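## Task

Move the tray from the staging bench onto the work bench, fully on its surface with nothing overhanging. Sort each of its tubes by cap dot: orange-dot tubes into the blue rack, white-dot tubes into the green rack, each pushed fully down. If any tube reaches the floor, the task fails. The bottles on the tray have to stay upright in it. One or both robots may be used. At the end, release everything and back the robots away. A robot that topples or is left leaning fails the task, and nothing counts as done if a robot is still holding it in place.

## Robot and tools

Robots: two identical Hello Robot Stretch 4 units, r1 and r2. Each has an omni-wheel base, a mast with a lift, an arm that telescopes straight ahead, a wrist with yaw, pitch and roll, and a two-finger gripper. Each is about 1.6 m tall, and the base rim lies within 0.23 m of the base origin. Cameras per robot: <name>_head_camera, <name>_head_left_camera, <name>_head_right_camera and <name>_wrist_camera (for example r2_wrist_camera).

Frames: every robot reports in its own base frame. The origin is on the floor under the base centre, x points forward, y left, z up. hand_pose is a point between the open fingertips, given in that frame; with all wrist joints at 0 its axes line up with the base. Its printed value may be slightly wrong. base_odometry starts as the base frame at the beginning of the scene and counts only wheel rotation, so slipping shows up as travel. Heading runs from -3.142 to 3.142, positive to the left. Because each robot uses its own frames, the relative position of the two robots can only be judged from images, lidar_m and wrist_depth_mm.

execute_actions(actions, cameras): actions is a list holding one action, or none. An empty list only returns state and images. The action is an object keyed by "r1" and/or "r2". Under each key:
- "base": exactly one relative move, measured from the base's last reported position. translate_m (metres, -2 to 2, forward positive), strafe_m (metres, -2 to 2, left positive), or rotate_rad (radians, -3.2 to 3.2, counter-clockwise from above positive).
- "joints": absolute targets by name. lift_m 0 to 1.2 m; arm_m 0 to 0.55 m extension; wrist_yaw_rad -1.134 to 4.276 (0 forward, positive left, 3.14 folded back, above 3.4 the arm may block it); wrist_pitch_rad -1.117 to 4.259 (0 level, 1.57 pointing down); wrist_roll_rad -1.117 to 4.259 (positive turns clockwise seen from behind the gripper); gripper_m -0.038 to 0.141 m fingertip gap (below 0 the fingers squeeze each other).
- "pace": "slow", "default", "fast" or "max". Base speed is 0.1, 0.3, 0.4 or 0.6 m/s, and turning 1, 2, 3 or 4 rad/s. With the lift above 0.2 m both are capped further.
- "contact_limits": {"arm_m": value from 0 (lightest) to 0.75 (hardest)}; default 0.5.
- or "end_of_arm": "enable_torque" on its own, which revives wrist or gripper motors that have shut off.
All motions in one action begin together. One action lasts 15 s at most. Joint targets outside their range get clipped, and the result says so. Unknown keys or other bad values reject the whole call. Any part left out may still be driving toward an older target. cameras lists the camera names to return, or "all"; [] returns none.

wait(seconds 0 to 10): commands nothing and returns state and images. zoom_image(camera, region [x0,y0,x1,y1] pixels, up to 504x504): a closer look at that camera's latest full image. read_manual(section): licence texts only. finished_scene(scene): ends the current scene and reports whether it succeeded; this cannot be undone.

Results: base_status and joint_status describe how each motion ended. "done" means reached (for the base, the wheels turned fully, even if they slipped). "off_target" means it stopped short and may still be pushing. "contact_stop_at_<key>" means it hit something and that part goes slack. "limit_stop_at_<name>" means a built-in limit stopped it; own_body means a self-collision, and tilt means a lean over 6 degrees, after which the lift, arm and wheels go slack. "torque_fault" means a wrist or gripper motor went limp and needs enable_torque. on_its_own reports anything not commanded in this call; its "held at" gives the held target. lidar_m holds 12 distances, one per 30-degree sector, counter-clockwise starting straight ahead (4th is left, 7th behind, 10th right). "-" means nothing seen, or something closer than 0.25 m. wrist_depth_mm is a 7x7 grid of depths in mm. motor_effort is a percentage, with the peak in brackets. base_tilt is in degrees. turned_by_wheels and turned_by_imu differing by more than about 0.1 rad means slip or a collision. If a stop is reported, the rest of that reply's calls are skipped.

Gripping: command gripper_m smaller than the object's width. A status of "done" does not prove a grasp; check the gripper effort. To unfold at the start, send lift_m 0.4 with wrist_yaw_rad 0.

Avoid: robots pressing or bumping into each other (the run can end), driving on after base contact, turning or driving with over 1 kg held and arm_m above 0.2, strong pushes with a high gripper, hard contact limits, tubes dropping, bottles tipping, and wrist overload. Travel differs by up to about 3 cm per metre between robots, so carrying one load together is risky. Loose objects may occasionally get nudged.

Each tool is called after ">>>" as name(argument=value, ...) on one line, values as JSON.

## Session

>>> execute_actions(actions=[])

Scene clock: 0.00 s.
r1.base_odometry: x=+0.000 y=+0.000 heading=+0.000 (m, m, rad; r1's odometry frame)
r1.turned_by_wheels: +0.000 (rad since the last result)
r1.turned_by_imu: +0.000 (rad since the last result)
r1.base_tilt: forward=+0.6 right=-0.3 (deg)
r1.lidar_m: 1.80 1.59 1.18 1.89 2.05 1.25 1.09 1.09 1.30 2.37 1.65 1.18
r1.base_status: not commanded
r1.joint_positions: lift_m=+0.290 arm_m=+0.000 wrist_yaw_rad=+3.232 wrist_pitch_rad=+0.013 wrist_roll_rad=+0.011 gripper_m=+0.057
r1.joint_status: not commanded
r1.motor_effort: lift_m=+18 arm_m=-1 wrist_yaw_rad=-1 wrist_pitch_rad=-7 wrist_roll_rad=+0 gripper_m=-4 wheel_0=+0 wheel_1=+0 wheel_2=+0 (%)
r1.hand_pose: x=-0.1242 y=+0.0611 z=+0.4647 quat_wxyz=(-0.045, -0.007, +0.005, +0.999) (m; r1's base frame)
r1.wrist_depth_mm: - - 135 1229 1255 1308 1308 / - - 133 1229 1255 1308 1366 / - 107 135 1229 1255 1308 1366 / 142 139 157 1229 1281 1336 1366 / 211 1160 1205 1229 1281 1308 1366 / 211 1160 215 1229 200 1336 1366 / 211 991 1098 108 1118 1138 1205
r2.base_odometry: x=+0.000 y=+0.000 heading=+0.000 (m, m, rad; r2's odometry frame)
r2.turned_by_wheels: +0.000 (rad since the last result)
r2.turned_by_imu: +0.000 (rad since the last result)
r2.base_tilt: forward=+0.4 right=+0.3 (deg)
r2.lidar_m: 0.74 0.73 0.81 1.28 3.97 1.54 1.33 2.67 1.75 2.10 1.85 0.94
r2.base_status: not commanded
r2.joint_positions: lift_m=+0.260 arm_m=+0.002 wrist_yaw_rad=+3.216 wrist_pitch_rad=-0.015 wrist_roll_rad=-0.012 gripper_m=+0.057
r2.joint_status: not commanded
r2.motor_effort: lift_m=+20 arm_m=-1 wrist_yaw_rad=+1 wrist_pitch_rad=-9 wrist_roll_rad=+0 gripper_m=-2 wheel_0=-1 wheel_1=+0 wheel_2=+0 (%)
r2.hand_pose: x=-0.1212 y=+0.0658 z=+0.4423 quat_wxyz=(-0.037, +0.008, -0.006, +0.999) (m; r2's base frame)
r2.wrist_depth_mm: - - 131 - - - - / - - 129 - - - - / - - 132 229 - 1756 - / 145 139 164 - - - - / 191 - - - - 1983 1983 / 190 1205 1160 1308 198 1430 1397 / 194 854 1008 - 1042 931 1025
pictures: r1_head_camera, r1_head_left_camera, r1_head_right_camera, r1_wrist_camera, r2_head_camera, r2_head_left_camera, r2_head_right_camera, r2_wrist_camera
camera_calibration (this result's frames):
r1_wrist_camera: T_world_to_cam=[[-0.0935572, 0.995088, 0.0323561, -0.090889], [0.0368342, 0.0359358, -0.998675, 0.520733], [-0.994932, -0.0922414, -0.0400153, 0.129501], [0, 0, 0, 1]] pos_world=[0.101161, 0.083675, 0.528166]
r2_wrist_camera: T_world_to_cam=[[-0.131893, 0.990265, 0.0444921, -0.0886135], [0.0307055, 0.0489441, -0.998329, 0.483883], [-0.990788, -0.130307, -0.036862, 0.132295], [0, 0, 0, 1]] pos_world=[0.10453, 0.0813065, 0.491894]
Images, in order (width x height): r1_head_camera 420x560, r1_head_left_camera 420x672, r1_head_right_camera 420x672, r1_wrist_camera 616x392, r2_head_camera 420x560, r2_head_left_camera 420x672, r2_head_right_camera 420x672, r2_wrist_camera 616x392.

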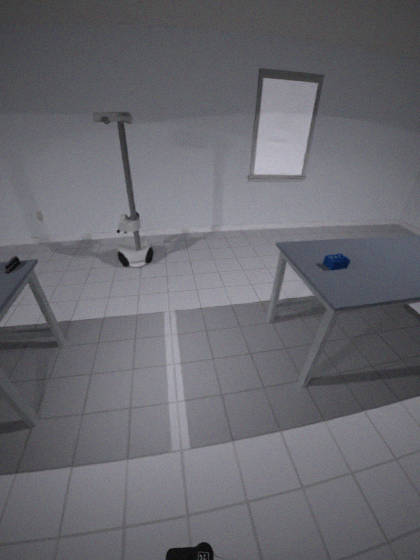

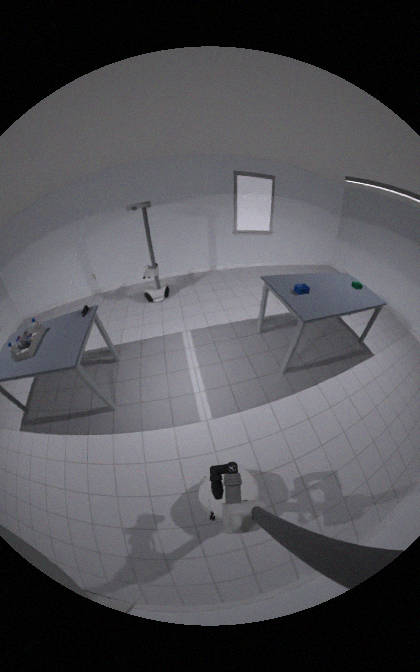

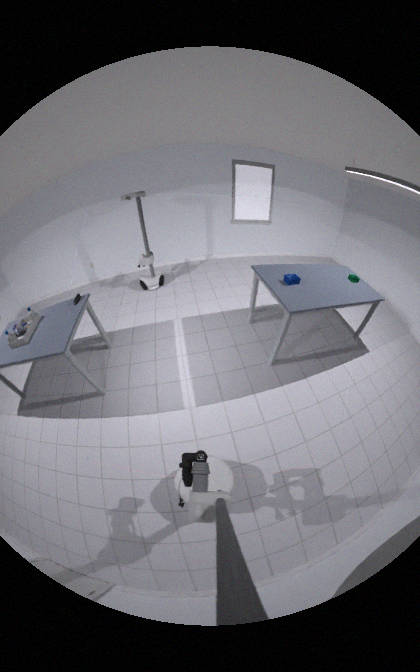

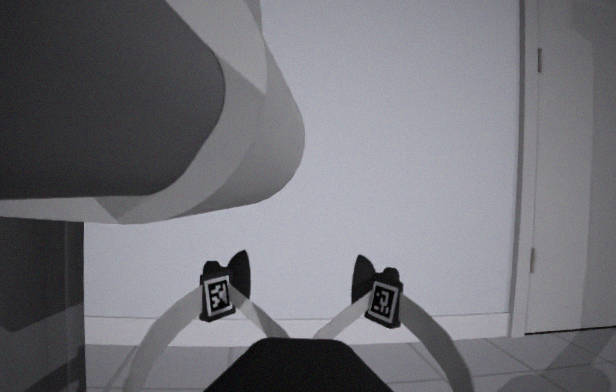

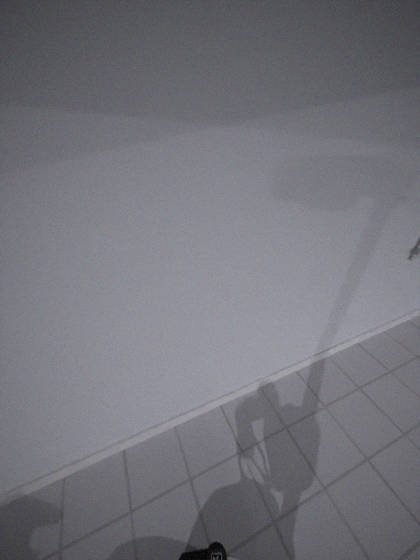

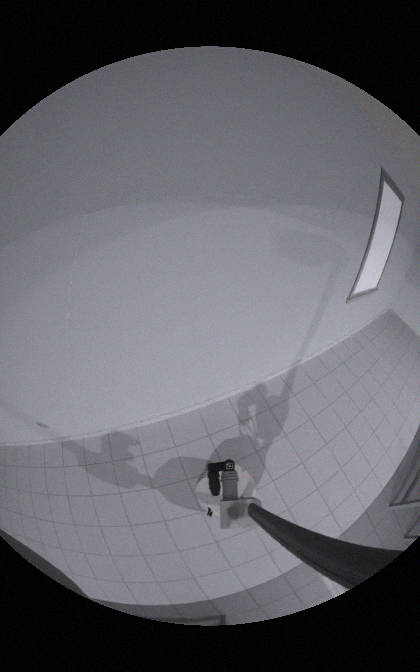

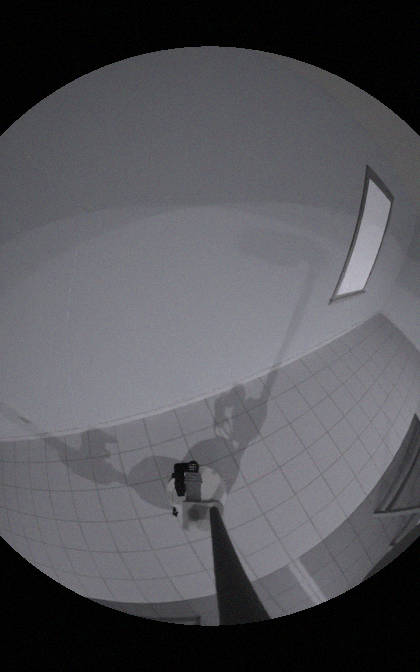

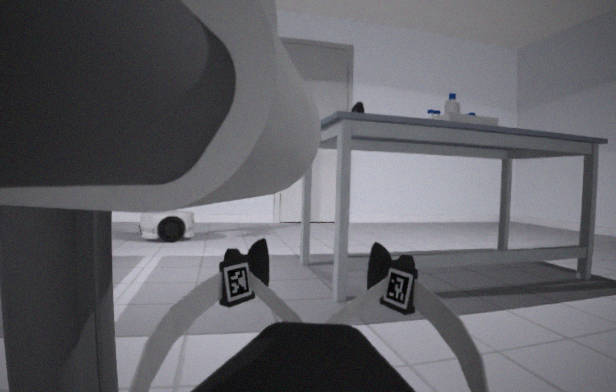

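>>> execute_actions(actions=[{"r1":{"base":{"rotate_rad":0.25},"joints":{"lift_m":1.05,"wrist_yaw_rad":0}},"r2":{"base":{"rotate_rad":-2.76},"joints":{"lift_m":1.05,"wrist_yaw_rad":0}}}], cameras=[])

>>> execute_actions(actions=[{"r1":{"base":{"strafe_m":1.45},"joints":{"wrist_pitch_rad":1.57,"wrist_roll_rad":1.57}},"r2":{"base":{"strafe_m":-1.4},"joints":{"wrist_pitch_rad":1.57,"wrist_roll_rad":1.57}}}], cameras=["r1_head_camera","r2_head_camera"])

Scene clock: 13.33 s.
r1.base_odometry: x=+0.000 y=+0.000 heading=+0.249 (m, m, rad; r1's odometry frame)
r1.turned_by_wheels: +0.249 (rad since the last result)
r1.turned_by_imu: +0.252 (rad since the last result)
r1.base_tilt: forward=+0.5 right=-0.2 (deg)
r1.lidar_m: 2.43 1.21 1.28 3.95 1.49 1.14 1.08 1.14 1.60 4.34 1.20 1.20
r1.base_status: done
r1.joint_positions: lift_m=+1.050 arm_m=+0.000 wrist_yaw_rad=+0.000 wrist_pitch_rad=+0.013 wrist_roll_rad=+0.011 gripper_m=+0.057
r1.joint_status: all done
r1.motor_effort: lift_m=+20(20) arm_m=-1(1) wrist_yaw_rad=+0(6) wrist_pitch_rad=-7(7) wrist_roll_rad=+1(0) gripper_m=-3(1) wheel_0=-6(12) wheel_1=-5(8) wheel_2=-5(10) (%)
r1.hand_pose: x=+0.4594 y=-0.0874 z=+1.2244 quat_wxyz=(+1.000, +0.005, +0.006, +0.000) (m; r1's base frame)
r1.wrist_depth_mm: - - - - - - - / - - - - - - - / - - - - - - - / - - - - - - - / - - - - - - - / - - 214 - 200 - - / - - - 108 - - 1182
r2.base_odometry: x=+0.000 y=+0.000 heading=-2.760 (m, m, rad; r2's odometry frame)
r2.turned_by_wheels: -2.760 (rad since the last result)
r2.turned_by_imu: -2.753 (rad since the last result)
r2.base_tilt: forward=+0.4 right=+0.3 (deg)
r2.lidar_m: 2.50 1.70 1.77 2.74 1.06 0.74 0.73 0.78 1.09 3.24 1.70 1.32
r2.base_status: done
r2.joint_positions: lift_m=+1.050 arm_m=+0.002 wrist_yaw_rad=+0.000 wrist_pitch_rad=-0.015 wrist_roll_rad=-0.012 gripper_m=+0.057
r2.joint_status: all done
r2.motor_effort: lift_m=+22(24) arm_m=-1(1) wrist_yaw_rad=-2(7) wrist_pitch_rad=-8(9) wrist_roll_rad=-1(0) gripper_m=-5(2) wheel_0=+1(6) wheel_1=+0(7) wheel_2=+1(7) (%)
r2.hand_pose: x=+0.4614 y=-0.0873 z=+1.2323 quat_wxyz=(+1.000, -0.006, -0.007, +0.000) (m; r2's base frame)
r2.wrist_depth_mm: - - - - - - - / - - - - - - - / - - - - - - - / - - - - - - - / - - - - - - - / 1756 - - - 198 1499 1464 / - - - - - 1025 1078
pictures: none
No camera images: the call's "cameras" was empty. Leave "cameras" out to get every camera's image.

Scene clock: 19.50 s.
r1.base_odometry: x=-0.357 y=+1.405 heading=+0.249 (m, m, rad; r1's odometry frame)
r1.turned_by_wheels: +0.000 (rad since the last result)
r1.turned_by_imu: +0.011 (rad since the last result)
r1.base_tilt: forward=+0.6 right=-0.2 (deg)
r1.lidar_m: 0.90 0.93 3.02 2.90 1.45 1.04 1.02 1.07 1.56 3.33 2.44 0.93
r1.base_status: done
r1.joint_positions: lift_m=+1.050 arm_m=+0.000 wrist_yaw_rad=+0.000 wrist_pitch_rad=+1.570 wrist_roll_rad=+1.570 gripper_m=+0.057
r1.joint_status: all done
r1.motor_effort: lift_m=+20(20) arm_m=-1(1) wrist_yaw_rad=+0(0) wrist_pitch_rad=+1(6) wrist_roll_rad=+0(4) gripper_m=-2(3) wheel_0=-3(15) wheel_1=+3(15) wheel_2=+0(3) (%)
r1.hand_pose: x=+0.1713 y=-0.0874 z=+0.9396 quat_wxyz=(+0.501, +0.500, +0.500, -0.499) (m; r1's base frame)
r1.wrist_depth_mm: 1118 1160 1160 1138 1138 1138 1138 / 1118 1118 1138 1160 1160 1138 1160 / 1160 1118 1138 1160 1160 1138 1160 / 1138 1138 1138 1008 946 1160 1138 / 1138 1160 1138 946 931 1160 345 / 1118 1160 216 1160 201 1160 1182 / 1160 1160 1160 108 1182 1182 1182
r2.base_odometry: x=-0.522 y=+1.299 heading=-2.760 (m, m, rad; r2's odometry frame)
r2.turned_by_wheels: +0.000 (rad since the last result)
r2.turned_by_imu: -0.006 (rad since the last result)
r2.base_tilt: forward=+0.4 right=+0.3 (deg)
r2.lidar_m: 1.18 1.25 2.87 2.87 1.10 0.80 0.77 0.82 1.15 2.57 2.72 1.24
r2.base_status: done
r2.joint_positions: lift_m=+1.050 arm_m=+0.002 wrist_yaw_rad=+0.000 wrist_pitch_rad=+1.570 wrist_roll_rad=+1.570 gripper_m=+0.057
r2.joint_status: all done
r2.motor_effort: lift_m=+22(22) arm_m=-1(1) wrist_yaw_rad=+0(1) wrist_pitch_rad=+0(4) wrist_roll_rad=+1(5) gripper_m=-3(4) wheel_0=+1(9) wheel_1=+0(9) wheel_2=+0(1) (%)
r2.hand_pose: x=+0.1733 y=-0.0874 z=+0.9396 quat_wxyz=(+0.501, +0.500, +0.500, -0.499) (m; r2's base frame)
r2.wrist_depth_mm: 1182 1160 1160 1138 1138 1138 1138 / 1160 1182 1160 1138 1138 1138 1138 / 1229 1160 1138 1182 1160 1160 1138 / 1205 1182 1205 1160 946 1138 1138 / 1205 1229 1205 991 960 1160 1160 / 1229 1182 1205 976 198 1182 1138 / 1205 1205 1182 - 1205 1160 1160
pictures: r1_head_camera, r2_head_camera
Images, in order (width x height): r1_head_camera 420x560, r2_head_camera 420x560.

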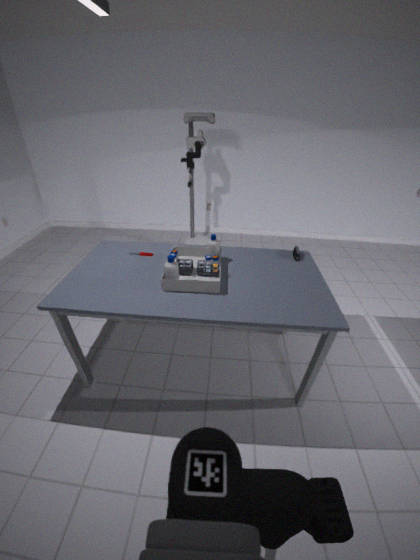

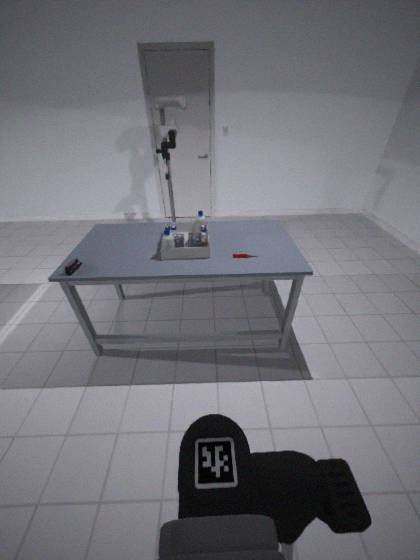

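>>> execute_actions(actions=[{"r1":{"base":{"rotate_rad":-0.045}},"r2":{"base":{"rotate_rad":-0.025}}}], cameras=[])

>>> execute_actions(actions=[{"r1":{"base":{"translate_m":0.59}},"r2":{"base":{"translate_m":0.87}}}], cameras=[])

>>> execute_actions(actions=[{"r1":{"base":{"strafe_m":0.22},"joints":{"arm_m":0.3}},"r2":{"base":{"strafe_m":0.24},"joints":{"arm_m":0.3}}}], cameras=["r1_wrist_camera","r2_wrist_camera"])

Scene clock: 33.00 s.
r1.base_odometry: x=-0.357 y=+1.405 heading=+0.205 (m, m, rad; r1's odometry frame)
r1.turned_by_wheels: -0.044 (rad since the last result)
r1.turned_by_imu: -0.043 (rad since the last result)
r1.base_tilt: forward=+0.6 right=-0.3 (deg)
r1.lidar_m: 0.89 0.95 1.27 2.91 1.50 1.04 1.03 1.08 1.50 3.86 2.46 0.95
r1.base_status: done
r1.joint_positions: lift_m=+1.050 arm_m=+0.000 wrist_yaw_rad=+0.000 wrist_pitch_rad=+1.570 wrist_roll_rad=+1.570 gripper_m=+0.057
r1.joint_status: not commanded
r1.motor_effort: lift_m=+20(20) arm_m=-1(1) wrist_yaw_rad=+0(1) wrist_pitch_rad=+1(1) wrist_roll_rad=+1(1) gripper_m=-4(4) wheel_0=+5(11) wheel_1=+4(12) wheel_2=+5(8) (%)
r1.hand_pose: x=+0.1713 y=-0.0874 z=+0.9396 quat_wxyz=(+0.501, +0.500, +0.500, -0.499) (m; r1's base frame)
r1.wrist_depth_mm: 1118 1138 1118 1138 1138 1138 1138 / 1138 1138 1160 1160 1160 1160 1160 / 1138 1138 1160 1160 1160 1160 1160 / 1138 1138 1160 991 960 1160 1160 / 1138 1138 1138 960 931 1160 347 / 1182 1118 216 1182 201 1160 1205 / 1138 1160 1160 108 1138 1160 1182
r2.base_odometry: x=-0.522 y=+1.299 heading=-2.784 (m, m, rad; r2's odometry frame)
r2.turned_by_wheels: -0.024 (rad since the last result)
r2.turned_by_imu: -0.025 (rad since the last result)
r2.base_tilt: forward=+0.4 right=+0.3 (deg)
r2.lidar_m: 1.17 1.19 2.89 3.10 1.09 0.82 0.75 0.78 1.11 2.60 2.71 1.25
r2.base_status: done
r2.joint_positions: lift_m=+1.050 arm_m=+0.002 wrist_yaw_rad=+0.000 wrist_pitch_rad=+1.570 wrist_roll_rad=+1.570 gripper_m=+0.057
r2.joint_status: not commanded
r2.motor_effort: lift_m=+22(22) arm_m=-1(1) wrist_yaw_rad=+0(2) wrist_pitch_rad=-1(1) wrist_roll_rad=+1(1) gripper_m=-4(3) wheel_0=+4(4) wheel_1=+1(4) wheel_2=+3(4) (%)
r2.hand_pose: x=+0.1733 y=-0.0874 z=+0.9396 quat_wxyz=(+0.501, +0.500, +0.500, -0.499) (m; r2's base frame)
r2.wrist_depth_mm: 1160 1160 1160 1138 1118 1118 1118 / 1182 1160 1182 1138 1138 1118 1118 / 1205 1160 1182 1138 1118 1160 1138 / 1182 1182 1182 1160 931 1160 1118 / 1229 1182 1182 976 946 1138 1160 / 1205 1182 1182 976 198 1182 1160 / 1229 1205 1205 - 1182 1160 1160
pictures: none
No camera images: the call's "cameras" was empty. Leave "cameras" out to get every camera's image.

Scene clock: 37.40 s.
r1.base_odometry: x=+0.221 y=+1.526 heading=+0.205 (m, m, rad; r1's odometry frame)
r1.turned_by_wheels: +0.001 (rad since the last result)
r1.turned_by_imu: +0.003 (rad since the last result)
r1.base_tilt: forward=+0.5 right=-0.3 (deg)
r1.lidar_m: 0.32 0.33 0.45 2.92 2.35 1.70 1.61 1.67 2.31 2.26 0.46 0.36
r1.base_status: done
r1.joint_positions: lift_m=+1.050 arm_m=+0.000 wrist_yaw_rad=+0.000 wrist_pitch_rad=+1.570 wrist_roll_rad=+1.570 gripper_m=+0.057
r1.joint_status: not commanded
r1.motor_effort: lift_m=+20(20) arm_m=-1(1) wrist_yaw_rad=-1(1) wrist_pitch_rad=+1(1) wrist_roll_rad=+1(1) gripper_m=-3(1) wheel_0=+5(6) wheel_1=+5(8) wheel_2=-2(12) (%)
r1.hand_pose: x=+0.1713 y=-0.0874 z=+0.9396 quat_wxyz=(+0.501, +0.500, +0.500, -0.499) (m; r1's base frame)
r1.wrist_depth_mm: 397 397 1118 1138 1138 1138 1138 / 397 399 1160 1160 1160 1138 1138 / 402 399 1138 1160 1160 1160 1160 / 404 404 1160 991 946 1138 1160 / 402 404 1160 946 946 1160 345 / 404 402 215 1138 201 1160 1160 / 404 404 1182 108 1160 1160 1182
r2.base_odometry: x=-1.337 y=+0.995 heading=-2.784 (m, m, rad; r2's odometry frame)
r2.turned_by_wheels: +0.000 (rad since the last result)
r2.turned_by_imu: +0.005 (rad since the last result)
r2.base_tilt: forward=+0.4 right=+0.3 (deg)
r2.lidar_m: 0.32 0.33 0.47 2.61 2.31 1.70 1.62 1.71 2.36 2.60 0.44 0.35
r2.base_status: done
r2.joint_positions: lift_m=+1.050 arm_m=+0.002 wrist_yaw_rad=+0.000 wrist_pitch_rad=+1.570 wrist_roll_rad=+1.570 gripper_m=+0.057
r2.joint_status: not commanded
r2.motor_effort: lift_m=+21(22) arm_m=-1(1) wrist_yaw_rad=-1(1) wrist_pitch_rad=-1(1) wrist_roll_rad=+1(1) gripper_m=-4(3) wheel_0=+1(6) wheel_1=+0(4) wheel_2=+1(9) (%)
r2.hand_pose: x=+0.1733 y=-0.0874 z=+0.9396 quat_wxyz=(+0.501, +0.500, +0.500, -0.499) (m; r2's base frame)
r2.wrist_depth_mm: 407 399 1160 1118 1138 1138 1138 / 404 402 1182 1160 1160 1118 1138 / 404 404 1160 1160 1138 1138 1182 / 413 410 1182 1160 946 1160 1160 / 413 410 1182 991 931 1160 1138 / 418 413 1008 946 198 1160 1160 / 418 415 1229 - 1182 1205 1182
pictures: none
No camera images: the call's "cameras" was empty. Leave "cameras" out to get every camera's image.

Scene clock: 39.50 s.
r1.base_odometry: x=+0.176 y=+1.741 heading=+0.205 (m, m, rad; r1's odometry frame)
r1.turned_by_wheels: +0.000 (rad since the last result)
r1.turned_by_imu: +0.002 (rad since the last result)
r1.base_tilt: forward=+0.7 right=-0.3 (deg)
r1.lidar_m: 0.32 0.35 0.46 2.70 2.36 1.72 1.61 1.66 2.33 2.52 0.48 0.34
r1.base_status: done
r1.joint_positions: lift_m=+1.050 arm_m=+0.299 wrist_yaw_rad=+0.000 wrist_pitch_rad=+1.570 wrist_roll_rad=+1.570 gripper_m=+0.057
r1.joint_status: all done
r1.motor_effort: lift_m=+20(20) arm_m=+5(4) wrist_yaw_rad=+0(0) wrist_pitch_rad=+1(1) wrist_roll_rad=+0(1) gripper_m=-3(4) wheel_0=-5(14) wheel_1=+3(11) wheel_2=+0(2) (%)
r1.hand_pose: x=+0.4704 y=-0.0874 z=+0.9396 quat_wxyz=(+0.501, +0.500, +0.500, -0.499) (m; r1's base frame)
r1.wrist_depth_mm: 397 397 397 399 399 1138 1138 / 399 399 402 399 399 1138 1160 / 357 397 402 402 404 1160 1138 / 338 399 402 402 404 960 1160 / 370 399 402 404 404 931 1060 / 359 402 216 404 200 946 1182 / 357 384 353 108 407 1160 1160
r2.base_odometry: x=-1.253 y=+0.770 heading=-2.784 (m, m, rad; r2's odometry frame)
r2.turned_by_wheels: +0.000 (rad since the last result)
r2.turned_by_imu: +0.000 (rad since the last result)
r2.base_tilt: forward=+0.4 right=+0.3 (deg)
r2.lidar_m: 0.32 0.33 0.45 2.39 2.30 1.69 1.63 1.71 2.34 2.84 0.47 0.34
r2.base_status: done
r2.joint_positions: lift_m=+1.050 arm_m=+0.299 wrist_yaw_rad=+0.000 wrist_pitch_rad=+1.570 wrist_roll_rad=+1.570 gripper_m=+0.057
r2.joint_status: all done
r2.motor_effort: lift_m=+21(22) arm_m=+5(5) wrist_yaw_rad=+0(1) wrist_pitch_rad=-1(2) wrist_roll_rad=+1(1) gripper_m=-4(1) wheel_0=-1(10) wheel_1=-1(12) wheel_2=+0(1) (%)
r2.hand_pose: x=+0.4704 y=-0.0874 z=+0.9396 quat_wxyz=(+0.501, +0.500, +0.500, -0.499) (m; r2's base frame)
r2.wrist_depth_mm: 402 399 397 397 392 1098 1118 / 343 366 397 397 394 1138 1138 / 342 397 397 399 397 1160 1138 / 375 404 399 402 402 931 946 / 404 407 402 404 399 960 1160 / 349 402 285 407 198 960 1160 / 353 351 267 - 407 1182 1160
pictures: r1_wrist_camera, r2_wrist_camera
camera_calibration (this result's frames):
r1_wrist_camera: T_world_to_cam=[[-0.999003, -0.0444484, -0.00426753, 0.466644], [-0.0445482, 0.998638, 0.0271504, 0.136985], [0.00305493, 0.0273134, -0.999622, 1.16904], [0, 0, 0, 1]] pos_world=[0.46871, -0.147988, 1.16687]
r2_wrist_camera: T_world_to_cam=[[-0.997655, -0.0329196, -0.0600065, 0.535023], [-0.0358883, 0.99815, 0.0490849, 0.0998176], [0.0582796, 0.0511233, -0.99699, 1.14131], [0, 0, 0, 1]] pos_world=[0.470836, -0.140368, 1.16508]
Images, in order (width x height): r1_wrist_camera 616x392, r2_wrist_camera 616x392.

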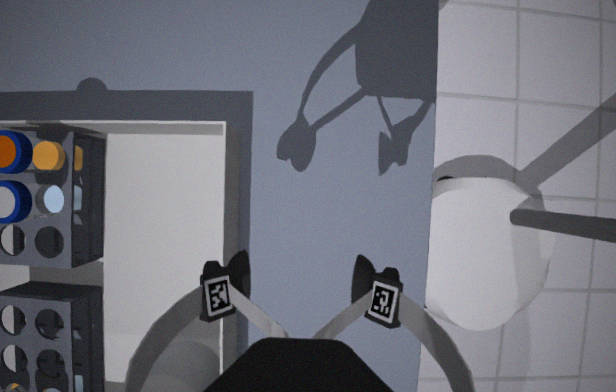

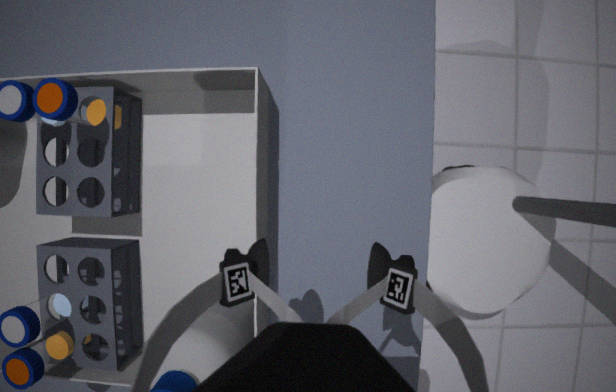

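>>> execute_actions(actions=[{"r1":{"joints":{"arm_m":0.372}},"r2":{"base":{"strafe_m":-0.02},"joints":{"arm_m":0.353}}}], cameras=[])

>>> execute_actions(actions=[{"r1":{"joints":{"lift_m":0.91},"pace":"slow"},"r2":{"joints":{"lift_m":0.91},"pace":"slow"}}], cameras=["r1_wrist_camera","r2_wrist_camera"])

Scene clock: 47.77 s.
r1.base_odometry: x=+0.176 y=+1.741 heading=+0.205 (m, m, rad; r1's odometry frame)
r1.turned_by_wheels: +0.000 (rad since the last result)
r1.turned_by_imu: +0.001 (rad since the last result)
r1.base_tilt: forward=+0.4 right=-0.2 (deg)
r1.lidar_m: 0.31 0.33 0.48 2.68 2.34 1.71 1.62 1.70 2.36 2.50 0.47 0.33
r1.base_status: not commanded
r1.joint_positions: lift_m=+1.050 arm_m=+0.371 wrist_yaw_rad=+0.000 wrist_pitch_rad=+1.570 wrist_roll_rad=+1.570 gripper_m=+0.057
r1.joint_status: all done
r1.motor_effort: lift_m=+20(20) arm_m=+5(5) wrist_yaw_rad=-1(0) wrist_pitch_rad=+0(1) wrist_roll_rad=+0(1) gripper_m=-2(3) wheel_0=-4(5) wheel_1=+3(3) wheel_2=+0(0) (%)
r1.hand_pose: x=+0.5424 y=-0.0874 z=+0.9396 quat_wxyz=(+0.501, +0.500, +0.500, -0.499) (m; r1's base frame)
r1.wrist_depth_mm: 399 399 399 397 402 402 1118 / 397 399 399 399 399 402 1138 / 394 343 397 402 399 404 1182 / 392 340 402 402 404 404 1160 / 399 373 397 402 404 410 946 / 399 373 215 402 200 407 1160 / 402 343 407 108 410 1138 1182
r2.base_odometry: x=-1.260 y=+0.788 heading=-2.784 (m, m, rad; r2's odometry frame)
r2.turned_by_wheels: +0.000 (rad since the last result)
r2.turned_by_imu: -0.001 (rad since the last result)
r2.base_tilt: forward=+0.4 right=+0.3 (deg)
r2.lidar_m: 0.32 0.32 0.47 2.38 2.30 1.70 1.64 1.71 2.34 2.80 0.47 0.32
r2.base_status: done
r2.joint_positions: lift_m=+1.050 arm_m=+0.352 wrist_yaw_rad=+0.000 wrist_pitch_rad=+1.570 wrist_roll_rad=+1.570 gripper_m=+0.057
r2.joint_status: all done
r2.motor_effort: lift_m=+22(22) arm_m=+5(4) wrist_yaw_rad=-2(1) wrist_pitch_rad=-2(2) wrist_roll_rad=+0(0) gripper_m=-3(4) wheel_0=+1(6) wheel_1=+2(7) wheel_2=+0(0) (%)
r2.hand_pose: x=+0.5234 y=-0.0874 z=+0.9396 quat_wxyz=(+0.501, +0.500, +0.500, -0.499) (m; r2's base frame)
r2.wrist_depth_mm: 402 397 397 394 392 1138 1098 / 402 399 394 397 392 1118 1160 / 353 342 399 394 397 1138 1118 / 407 373 399 397 397 946 931 / 410 379 402 404 402 960 946 / 413 349 340 404 198 946 1160 / 287 349 404 - 407 1182 1160
pictures: none
No camera images: the call's "cameras" was empty. Leave "cameras" out to get every camera's image.

Scene clock: 49.73 s.
r1.base_odometry: x=+0.176 y=+1.741 heading=+0.205 (m, m, rad; r1's odometry frame)
r1.turned_by_wheels: +0.000 (rad since the last result)
r1.turned_by_imu: +0.001 (rad since the last result)
r1.base_tilt: forward=+0.6 right=-0.3 (deg)
r1.lidar_m: 0.32 0.33 0.46 2.70 2.36 1.72 1.61 1.67 2.33 2.53 0.48 0.34
r1.base_status: not commanded
r1.joint_positions: lift_m=+0.910 arm_m=+0.371 wrist_yaw_rad=+0.000 wrist_pitch_rad=+1.570 wrist_roll_rad=+1.570 gripper_m=+0.057
r1.joint_status: all done
r1.motor_effort: lift_m=+16(19) arm_m=+4(4) wrist_yaw_rad=+0(2) wrist_pitch_rad=+0(0) wrist_roll_rad=+0(0) gripper_m=-1(2) wheel_0=-4(5) wheel_1=+3(3) wheel_2=+0(0) (%)
r1.hand_pose: x=+0.5424 y=-0.0874 z=+0.7999 quat_wxyz=(+0.501, +0.500, +0.500, -0.499) (m; r1's base frame)
r1.wrist_depth_mm: 260 259 260 262 263 263 263 / 211 243 241 262 264 263 264 / 229 260 260 259 264 264 265 / 230 260 260 262 265 265 265 / 231 260 260 263 265 265 267 / 234 263 215 262 200 266 266 / 240 263 263 108 267 268 268
r2.base_odometry: x=-1.260 y=+0.788 heading=-2.784 (m, m, rad; r2's odometry frame)
r2.turned_by_wheels: +0.000 (rad since the last result)
r2.turned_by_imu: +0.000 (rad since the last result)
r2.base_tilt: forward=+0.4 right=+0.3 (deg)
r2.lidar_m: 0.31 0.34 0.47 2.38 2.33 1.69 1.64 1.71 2.35 2.80 0.46 0.35
r2.base_status: not commanded
r2.joint_positions: lift_m=+0.910 arm_m=+0.352 wrist_yaw_rad=+0.000 wrist_pitch_rad=+1.570 wrist_roll_rad=+1.570 gripper_m=+0.057
r2.joint_status: all done
r2.motor_effort: lift_m=+18(20) arm_m=+5(5) wrist_yaw_rad=-1(0) wrist_pitch_rad=-2(1) wrist_roll_rad=+0(0) gripper_m=-2(3) wheel_0=+1(1) wheel_1=+2(2) wheel_2=+0(0) (%)
r2.hand_pose: x=+0.5234 y=-0.0874 z=+0.7999 quat_wxyz=(+0.501, +0.500, +0.500, -0.499) (m; r2's base frame)
r2.wrist_depth_mm: 202 208 202 255 254 252 621 / 209 253 256 256 256 255 621 / 203 259 256 258 257 255 627 / 205 260 258 259 259 257 517 / 204 263 260 263 260 260 525 / 236 265 263 262 198 262 798 / 237 262 265 - 266 263 1042
pictures: r1_wrist_camera, r2_wrist_camera
camera_calibration (this result's frames):
r1_wrist_camera: T_world_to_cam=[[-0.999007, -0.0443649, -0.00421382, 0.537918], [-0.0444632, 0.998642, 0.0271528, 0.143936], [0.00300347, 0.0273132, -0.999622, 1.02923], [0, 0, 0, 1]] pos_world=[0.540692, -0.147987, 1.0272]
r2_wrist_camera: T_world_to_cam=[[-0.997662, -0.0328374, -0.0599382, 0.579467], [-0.0358027, 0.998153, 0.0490874, 0.108528], [0.0582156, 0.0511185, -0.996994, 0.999015], [0, 0, 0, 1]] pos_world=[0.52384, -0.140368, 1.02542]
Images, in order (width x height): r1_wrist_camera 616x392, r2_wrist_camera 616x392.

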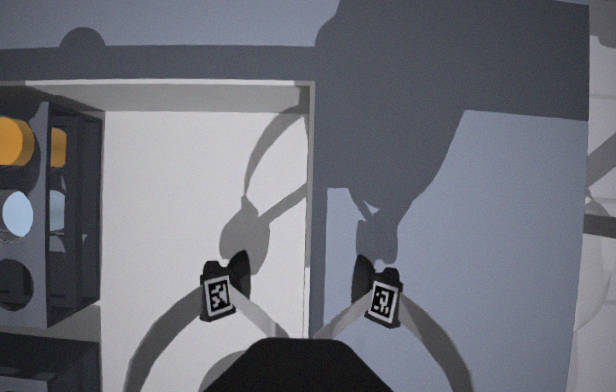

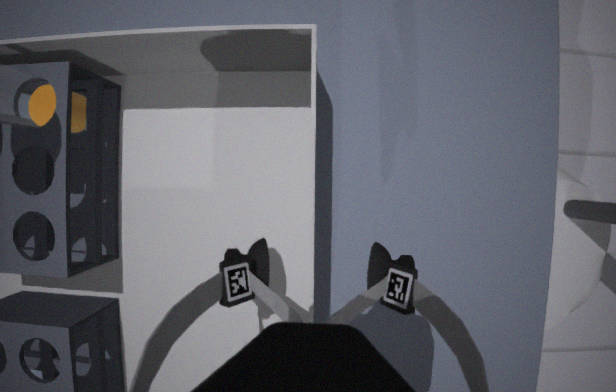

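>>> execute_actions(actions=[{"r1":{"joints":{"arm_m":0.369,"gripper_m":-0.035}},"r2":{"joints":{"arm_m":0.356,"gripper_m":-0.035}}}], cameras=[])

>>> execute_actions(actions=[{"r1":{"joints":{"lift_m":1.06},"pace":"slow"},"r2":{"joints":{"lift_m":1.06},"pace":"slow"}}], cameras=[])

>>> execute_actions(actions=[{"r1":{"base":{"strafe_m":-0.71}},"r2":{"base":{"strafe_m":0.7}}}], cameras=["r2_wrist_camera"])

Scene clock: 58.50 s.
r1.base_odometry: x=+0.176 y=+1.741 heading=+0.205 (m, m, rad; r1's odometry frame)
r1.turned_by_wheels: +0.000 (rad since the last result)
r1.turned_by_imu: +0.002 (rad since the last result)
r1.base_tilt: forward=+0.5 right=-0.3 (deg)
r1.lidar_m: 0.30 0.31 0.46 2.70 2.38 1.73 1.62 1.69 2.31 2.52 0.47 0.33
r1.base_status: not commanded
r1.joint_positions: lift_m=+0.910 arm_m=+0.370 wrist_yaw_rad=+0.000 wrist_pitch_rad=+1.570 wrist_roll_rad=+1.570 gripper_m=-0.034
r1.joint_status: all done
r1.motor_effort: lift_m=+19(19) arm_m=-4(5) wrist_yaw_rad=+0(1) wrist_pitch_rad=-1(3) wrist_roll_rad=+0(0) gripper_m=-20(22) wheel_0=-4(4) wheel_1=+3(3) wheel_2=+0(0) (%)
r1.hand_pose: x=+0.5408 y=-0.0874 z=+0.7997 quat_wxyz=(+0.500, +0.500, +0.500, -0.500) (m; r1's base frame)
r1.wrist_depth_mm: 257 258 259 258 260 260 260 / 212 248 246 260 262 262 262 / 221 251 252 253 262 263 265 / 222 251 254 262 263 263 265 / 229 254 255 255 264 264 265 / 229 255 183 205 183 265 266 / 239 257 257 109 265 267 267
r2.base_odometry: x=-1.260 y=+0.788 heading=-2.784 (m, m, rad; r2's odometry frame)
r2.turned_by_wheels: +0.000 (rad since the last result)
r2.turned_by_imu: -0.001 (rad since the last result)
r2.base_tilt: forward=+0.3 right=+0.3 (deg)
r2.lidar_m: 0.31 0.35 0.46 2.37 2.29 1.69 1.60 1.70 2.37 2.80 0.47 0.36
r2.base_status: not commanded
r2.joint_positions: lift_m=+0.910 arm_m=+0.355 wrist_yaw_rad=+0.000 wrist_pitch_rad=+1.569 wrist_roll_rad=+1.570 gripper_m=-0.034
r2.joint_status: all done
r2.motor_effort: lift_m=+21(21) arm_m=+5(5) wrist_yaw_rad=-2(0) wrist_pitch_rad=+0(0) wrist_roll_rad=+1(1) gripper_m=-21(23) wheel_0=+1(1) wheel_1=+2(2) wheel_2=+0(0) (%)
r2.hand_pose: x=+0.5265 y=-0.0874 z=+0.7997 quat_wxyz=(+0.501, +0.500, +0.500, -0.499) (m; r2's base frame)
r2.wrist_depth_mm: 203 199 203 212 252 250 250 / 196 251 253 250 254 252 254 / 198 254 254 253 255 255 253 / 200 255 255 254 257 257 255 / 200 255 255 212 259 257 530 / 238 257 180 198 179 259 530 / 214 253 256 - 262 259 1008
pictures: none
No camera images: the call's "cameras" was empty. Leave "cameras" out to get every camera's image.

Scene clock: 60.53 s.
r1.base_odometry: x=+0.176 y=+1.741 heading=+0.205 (m, m, rad; r1's odometry frame)
r1.turned_by_wheels: +0.000 (rad since the last result)
r1.turned_by_imu: +0.001 (rad since the last result)
r1.base_tilt: forward=+0.5 right=-0.3 (deg)
r1.lidar_m: 0.31 0.33 0.47 2.66 2.35 1.72 1.62 1.71 2.33 2.52 0.47 0.34
r1.base_status: not commanded
r1.joint_positions: lift_m=+1.060 arm_m=+0.370 wrist_yaw_rad=+0.000 wrist_pitch_rad=+1.570 wrist_roll_rad=+1.570 gripper_m=-0.034
r1.joint_status: all done
r1.motor_effort: lift_m=+24(23) arm_m=-4(4) wrist_yaw_rad=+0(0) wrist_pitch_rad=-1(1) wrist_roll_rad=+0(1) gripper_m=-19(20) wheel_0=-4(5) wheel_1=+3(3) wheel_2=+0(0) (%)
r1.hand_pose: x=+0.5409 y=-0.0874 z=+0.9493 quat_wxyz=(+0.500, +0.500, +0.500, -0.500) (m; r1's base frame)
r1.wrist_depth_mm: 402 402 407 404 410 410 1182 / 213 249 248 404 410 410 1138 / 221 250 251 252 410 410 1160 / 222 252 253 413 413 410 1160 / 229 254 255 254 413 415 960 / 230 255 184 206 183 976 1160 / 238 257 258 108 415 1160 1182
r2.base_odometry: x=-1.260 y=+0.788 heading=-2.784 (m, m, rad; r2's odometry frame)
r2.turned_by_wheels: +0.000 (rad since the last result)
r2.turned_by_imu: +0.000 (rad since the last result)
r2.base_tilt: forward=+0.4 right=+0.3 (deg)
r2.lidar_m: 0.31 0.33 0.48 2.41 2.32 1.68 1.63 1.73 2.32 2.83 0.49 0.33
r2.base_status: not commanded
r2.joint_positions: lift_m=+1.060 arm_m=+0.355 wrist_yaw_rad=+0.000 wrist_pitch_rad=+1.569 wrist_roll_rad=+1.570 gripper_m=-0.034
r2.joint_status: all done
r2.motor_effort: lift_m=+26(28) arm_m=+5(5) wrist_yaw_rad=-1(1) wrist_pitch_rad=+0(0) wrist_roll_rad=+1(0) gripper_m=-23(21) wheel_0=+1(1) wheel_1=+2(2) wheel_2=+0(0) (%)
r2.hand_pose: x=+0.5265 y=-0.0874 z=+0.9492 quat_wxyz=(+0.501, +0.500, +0.500, -0.499) (m; r2's base frame)
r2.wrist_depth_mm: 204 206 204 212 397 1138 1138 / 206 251 253 253 399 1138 1160 / 198 256 253 253 407 1138 1160 / 200 256 254 253 407 946 960 / 200 255 255 211 407 946 946 / 236 257 180 197 180 976 1160 / 200 254 256 - 415 413 1205
pictures: none
No camera images: the call's "cameras" was empty. Leave "cameras" out to get every camera's image.

Scene clock: 64.23 s.
r1.base_odometry: x=+0.320 y=+1.046 heading=+0.206 (m, m, rad; r1's odometry frame)
r1.turned_by_wheels: +0.000 (rad since the last result)
r1.turned_by_imu: +0.000 (rad since the last result)
r1.base_tilt: forward=+0.7 right=-0.3 (deg)
r1.lidar_m: 0.32 0.34 0.49 1.31 2.36 1.69 1.61 1.68 2.31 1.80 1.83 0.37
r1.base_status: done
r1.joint_positions: lift_m=+1.060 arm_m=+0.370 wrist_yaw_rad=+0.002 wrist_pitch_rad=+1.567 wrist_roll_rad=+1.570 gripper_m=-0.034
r1.joint_status: not commanded
r1.motor_effort: lift_m=+24(24) arm_m=-4(5) wrist_yaw_rad=-6(6) wrist_pitch_rad=+10(10) wrist_roll_rad=+1(1) gripper_m=-21(21) wheel_0=+6(14) wheel_1=-3(13) wheel_2=+0(0) (%)
r1.hand_pose: x=+0.5420 y=-0.0874 z=+0.9493 quat_wxyz=(+0.502, +0.500, +0.500, -0.498) (m; r1's base frame)
r1.wrist_depth_mm: 1138 1138 1118 1138 1138 1160 1160 / 235 239 242 1138 1118 1160 1138 / 222 250 250 1160 1160 1138 1160 / 227 252 253 1160 1160 960 1160 / 225 254 255 256 413 960 960 / 232 256 186 202 185 960 1160 / 244 257 259 108 418 1205 1160
r2.base_odometry: x=-1.015 y=+0.133 heading=-2.784 (m, m, rad; r2's odometry frame)
r2.turned_by_wheels: +0.000 (rad since the last result)
r2.turned_by_imu: +0.002 (rad since the last result)
r2.base_tilt: forward=+0.4 right=+0.3 (deg)
r2.lidar_m: 0.31 3.21 1.72 1.71 2.31 1.71 1.62 1.71 2.35 1.30 0.50 0.34
r2.base_status: done
r2.joint_positions: lift_m=+1.060 arm_m=+0.355 wrist_yaw_rad=+0.002 wrist_pitch_rad=+1.566 wrist_roll_rad=+1.570 gripper_m=-0.034
r2.joint_status: not commanded
r2.motor_effort: lift_m=+25(26) arm_m=+4(5) wrist_yaw_rad=-6(6) wrist_pitch_rad=+8(8) wrist_roll_rad=+0(0) gripper_m=-23(24) wheel_0=+2(9) wheel_1=-1(9) wheel_2=+1(0) (%)
r2.hand_pose: x=+0.5276 y=-0.0874 z=+0.9493 quat_wxyz=(+0.502, +0.500, +0.500, -0.498) (m; r2's base frame)
r2.wrist_depth_mm: 199 206 202 399 399 1138 1160 / 208 249 254 254 399 1160 1160 / 208 255 255 253 404 1138 1138 / 229 256 254 254 399 946 946 / 230 258 255 254 407 946 960 / 246 258 179 196 179 946 1160 / 201 256 255 - 1205 1205 1182
pictures: r2_wrist_camera
camera_calibration (this result's frames):
r2_wrist_camera: T_world_to_cam=[[-0.997392, -0.0347614, -0.0632495, 0.59552], [-0.0378907, 0.998081, 0.0489682, 0.102556], [0.0614259, 0.0512371, -0.996796, 1.1458], [0, 0, 0, 1]] pos_world=[0.527471, -0.140366, 1.17477]
Images, in order (width x height): r2_wrist_camera 616x392.

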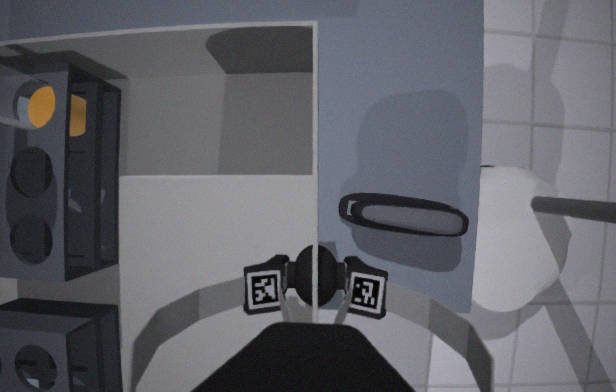

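>>> execute_actions(actions=[{"r1":{"base":{"strafe_m":-1.52},"joints":{"arm_m":0.376}},"r2":{"base":{"strafe_m":1.5},"joints":{"arm_m":0.361}}}], cameras=["r1_head_right_camera","r2_wrist_camera","r2_head_left_camera"])

Scene clock: 74.67 s.
r1.base_odometry: x=+0.631 y=-0.442 heading=+0.206 (m, m, rad; r1's odometry frame)
r1.turned_by_wheels: +0.000 (rad since the last result)
r1.turned_by_imu: +0.002 (rad since the last result)
r1.base_tilt: forward=+0.6 right=-0.2 (deg)
r1.lidar_m: 0.51 3.21 1.46 1.42 2.30 1.69 1.59 1.69 2.30 1.46 0.52 0.43
r1.base_status: done
r1.joint_positions: lift_m=+1.060 arm_m=+0.376 wrist_yaw_rad=+0.004 wrist_pitch_rad=+1.562 wrist_roll_rad=+1.569 gripper_m=-0.034
r1.joint_status: all done
r1.motor_effort: lift_m=+24(24) arm_m=+2(6) wrist_yaw_rad=-12(12) wrist_pitch_rad=+23(23) wrist_roll_rad=+3(3) gripper_m=-20(21) wheel_0=+7(13) wheel_1=-3(10) wheel_2=+1(2) (%)
r1.hand_pose: x=+0.5493 y=-0.0874 z=+0.9493 quat_wxyz=(+0.504, +0.501, +0.499, -0.496) (m; r1's base frame)
r1.wrist_depth_mm: 404 407 407 404 407 410 1160 / 407 407 235 404 415 1138 1160 / 242 249 249 1160 1160 1138 1138 / 244 251 253 1160 1138 946 1160 / 227 254 254 1182 1160 946 946 / 249 256 181 204 183 960 1182 / 254 258 259 108 1182 1182 1160
r2.base_odometry: x=-0.489 y=-1.272 heading=-2.783 (m, m, rad; r2's odometry frame)
r2.turned_by_wheels: +0.000 (rad since the last result)
r2.turned_by_imu: +0.004 (rad since the last result)
r2.base_tilt: forward=+0.4 right=+0.3 (deg)
r2.lidar_m: 0.49 0.39 0.48 1.42 2.30 1.70 1.62 1.71 2.38 1.54 1.54 0.55
r2.base_status: done
r2.joint_positions: lift_m=+1.060 arm_m=+0.360 wrist_yaw_rad=+0.004 wrist_pitch_rad=+1.562 wrist_roll_rad=+1.569 gripper_m=-0.034
r2.joint_status: all done
r2.motor_effort: lift_m=+25(25) arm_m=+3(6) wrist_yaw_rad=-13(11) wrist_pitch_rad=+20(20) wrist_roll_rad=+2(2) gripper_m=-22(24) wheel_0=+1(8) wheel_1=+1(12) wheel_2=+4(4) (%)
r2.hand_pose: x=+0.5342 y=-0.0874 z=+0.9493 quat_wxyz=(+0.503, +0.501, +0.499, -0.496) (m; r2's base frame)
r2.wrist_depth_mm: 1205 683 206 1138 1160 1098 1138 / 208 250 256 254 1138 1138 1118 / 211 258 257 254 1138 1160 1118 / 229 258 256 255 1182 946 931 / 230 258 255 212 1160 946 931 / 236 258 180 185 179 976 1138 / 204 254 255 - 1205 1182 1182
pictures: r1_head_right_camera, r2_head_left_camera, r2_wrist_camera
camera_calibration (this result's frames):
r2_wrist_camera: T_world_to_cam=[[-0.997031, -0.0372147, -0.0674167, 0.60561], [-0.040551, 0.997984, 0.0488139, 0.104355], [0.0654642, 0.0514028, -0.99653, 1.14302], [0, 0, 0, 1]] pos_world=[0.533216, -0.140361, 1.17479]
Images, in order (width x height): r1_head_right_camera 420x672, r2_head_left_camera 420x672, r2_wrist_camera 616x392.

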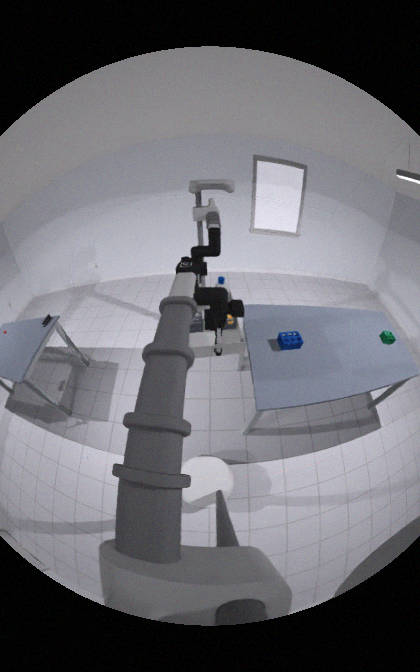

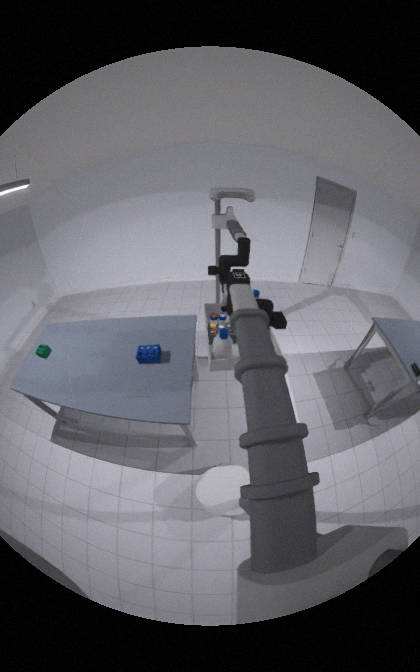

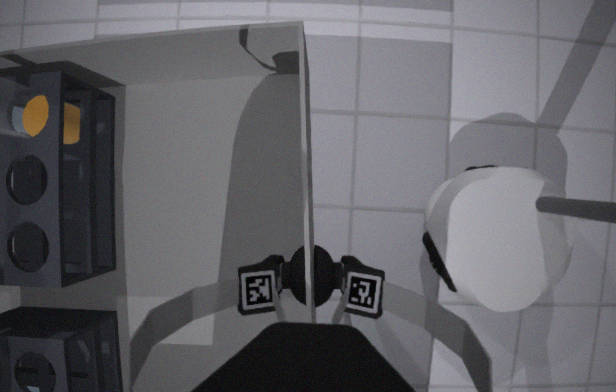

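>>> execute_actions(actions=[{"r1":{"base":{"strafe_m":-0.85},"joints":{"arm_m":0.382}},"r2":{"base":{"strafe_m":0.875},"joints":{"arm_m":0.367}}}], cameras=["r1_wrist_camera","r2_wrist_camera","r2_head_left_camera"])

Scene clock: 91.67 s.
r1.base_odometry: x=+0.805 y=-1.274 heading=+0.206 (m, m, rad; r1's odometry frame)
r1.turned_by_wheels: +0.000 (rad since the last result)
r1.turned_by_imu: +0.003 (rad since the last result)
r1.base_tilt: forward=+0.6 right=-0.2 (deg)
r1.lidar_m: 0.34 0.35 0.51 2.29 2.34 1.68 1.61 1.67 2.28 2.93 0.52 0.35
r1.base_status: done
r1.joint_positions: lift_m=+1.060 arm_m=+0.382 wrist_yaw_rad=+0.003 wrist_pitch_rad=+1.562 wrist_roll_rad=+1.570 gripper_m=-0.034
r1.joint_status: all done
r1.motor_effort: lift_m=+24(23) arm_m=+2(4) wrist_yaw_rad=-10(14) wrist_pitch_rad=+22(23) wrist_roll_rad=+1(3) gripper_m=-19(20) wheel_0=+3(16) wheel_1=-1(9) wheel_2=+1(3) (%)
r1.hand_pose: x=+0.5553 y=-0.0874 z=+0.9493 quat_wxyz=(+0.503, +0.501, +0.499, -0.497) (m; r1's base frame)
r1.wrist_depth_mm: 404 407 407 407 407 410 1160 / 217 246 246 410 413 410 1160 / 221 248 249 407 407 1138 1160 / 224 251 251 410 413 960 1160 / 249 253 255 413 415 931 946 / 251 257 183 201 184 976 1160 / 246 260 260 108 415 1160 1160
r2.base_odometry: x=-0.182 y=-2.092 heading=-2.783 (m, m, rad; r2's odometry frame)
r2.turned_by_wheels: +0.000 (rad since the last result)
r2.turned_by_imu: +0.003 (rad since the last result)
r2.base_tilt: forward=+0.4 right=+0.3 (deg)
r2.lidar_m: 0.33 0.33 0.48 2.81 2.29 1.66 1.61 1.70 2.34 2.39 0.49 0.34
r2.base_status: done
r2.joint_positions: lift_m=+1.060 arm_m=+0.367 wrist_yaw_rad=+0.003 wrist_pitch_rad=+1.562 wrist_roll_rad=+1.570 gripper_m=-0.034
r2.joint_status: all done
r2.motor_effort: lift_m=+25(25) arm_m=+3(4) wrist_yaw_rad=-8(13) wrist_pitch_rad=+20(20) wrist_roll_rad=+0(3) gripper_m=-22(23) wheel_0=-1(4) wheel_1=-1(9) wheel_2=+4(4) (%)
r2.hand_pose: x=+0.5401 y=-0.0874 z=+0.9493 quat_wxyz=(+0.503, +0.501, +0.499, -0.497) (m; r2's base frame)
r2.wrist_depth_mm: 198 208 208 214 397 399 1118 / 212 255 257 256 402 399 1118 / 202 259 258 255 404 402 1160 / 230 258 255 255 407 946 946 / 230 258 257 252 404 946 931 / 228 257 180 185 179 946 1160 / 228 253 254 - 413 413 1205
pictures: r1_wrist_camera, r2_head_left_camera, r2_wrist_camera
camera_calibration (this result's frames):
r1_wrist_camera: T_world_to_cam=[[-0.998794, -0.0476184, -0.0119729, 0.558388], [-0.0479253, 0.998491, 0.0268057, 0.142683], [0.0106784, 0.0273472, -0.999569, 1.17421], [0, 0, 0, 1]] pos_world=[0.552014, -0.14799, 1.17657]
r2_wrist_camera: T_world_to_cam=[[-0.997101, -0.0355532, -0.0672736, 0.611535], [-0.0388813, 0.99805, 0.0488254, 0.103689], [0.0654065, 0.0512995, -0.996539, 1.14267], [0, 0, 0, 1]] pos_world=[0.539056, -0.140364, 1.17479]
Images, in order (width x height): r1_wrist_camera 616x392, r2_head_left_camera 420x672, r2_wrist_camera 616x392.

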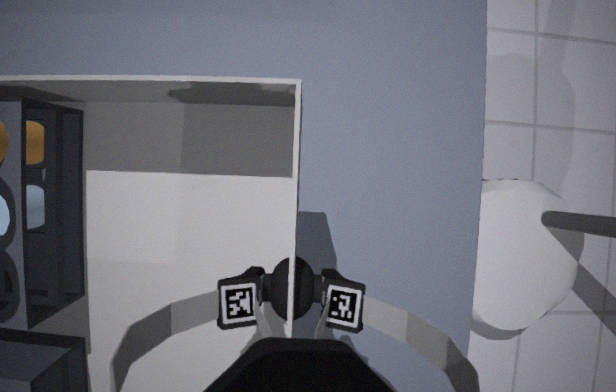

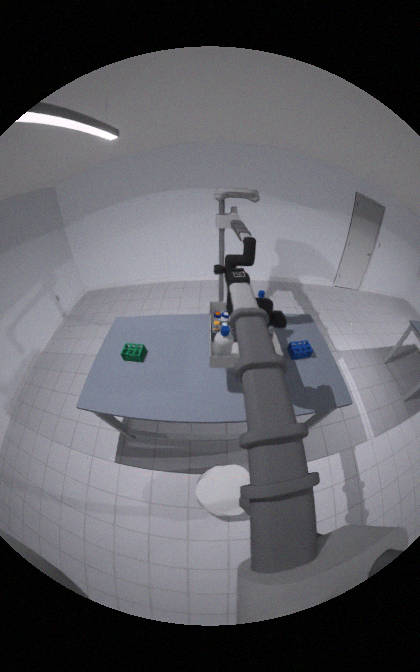

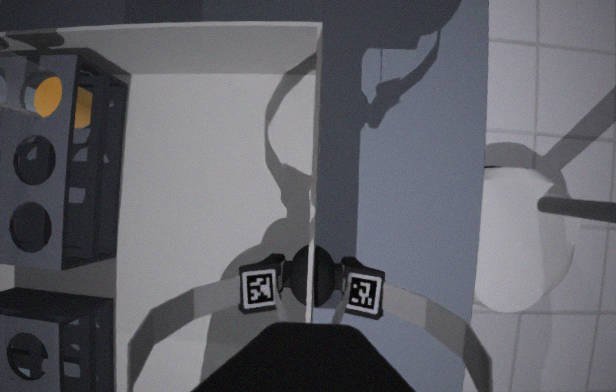

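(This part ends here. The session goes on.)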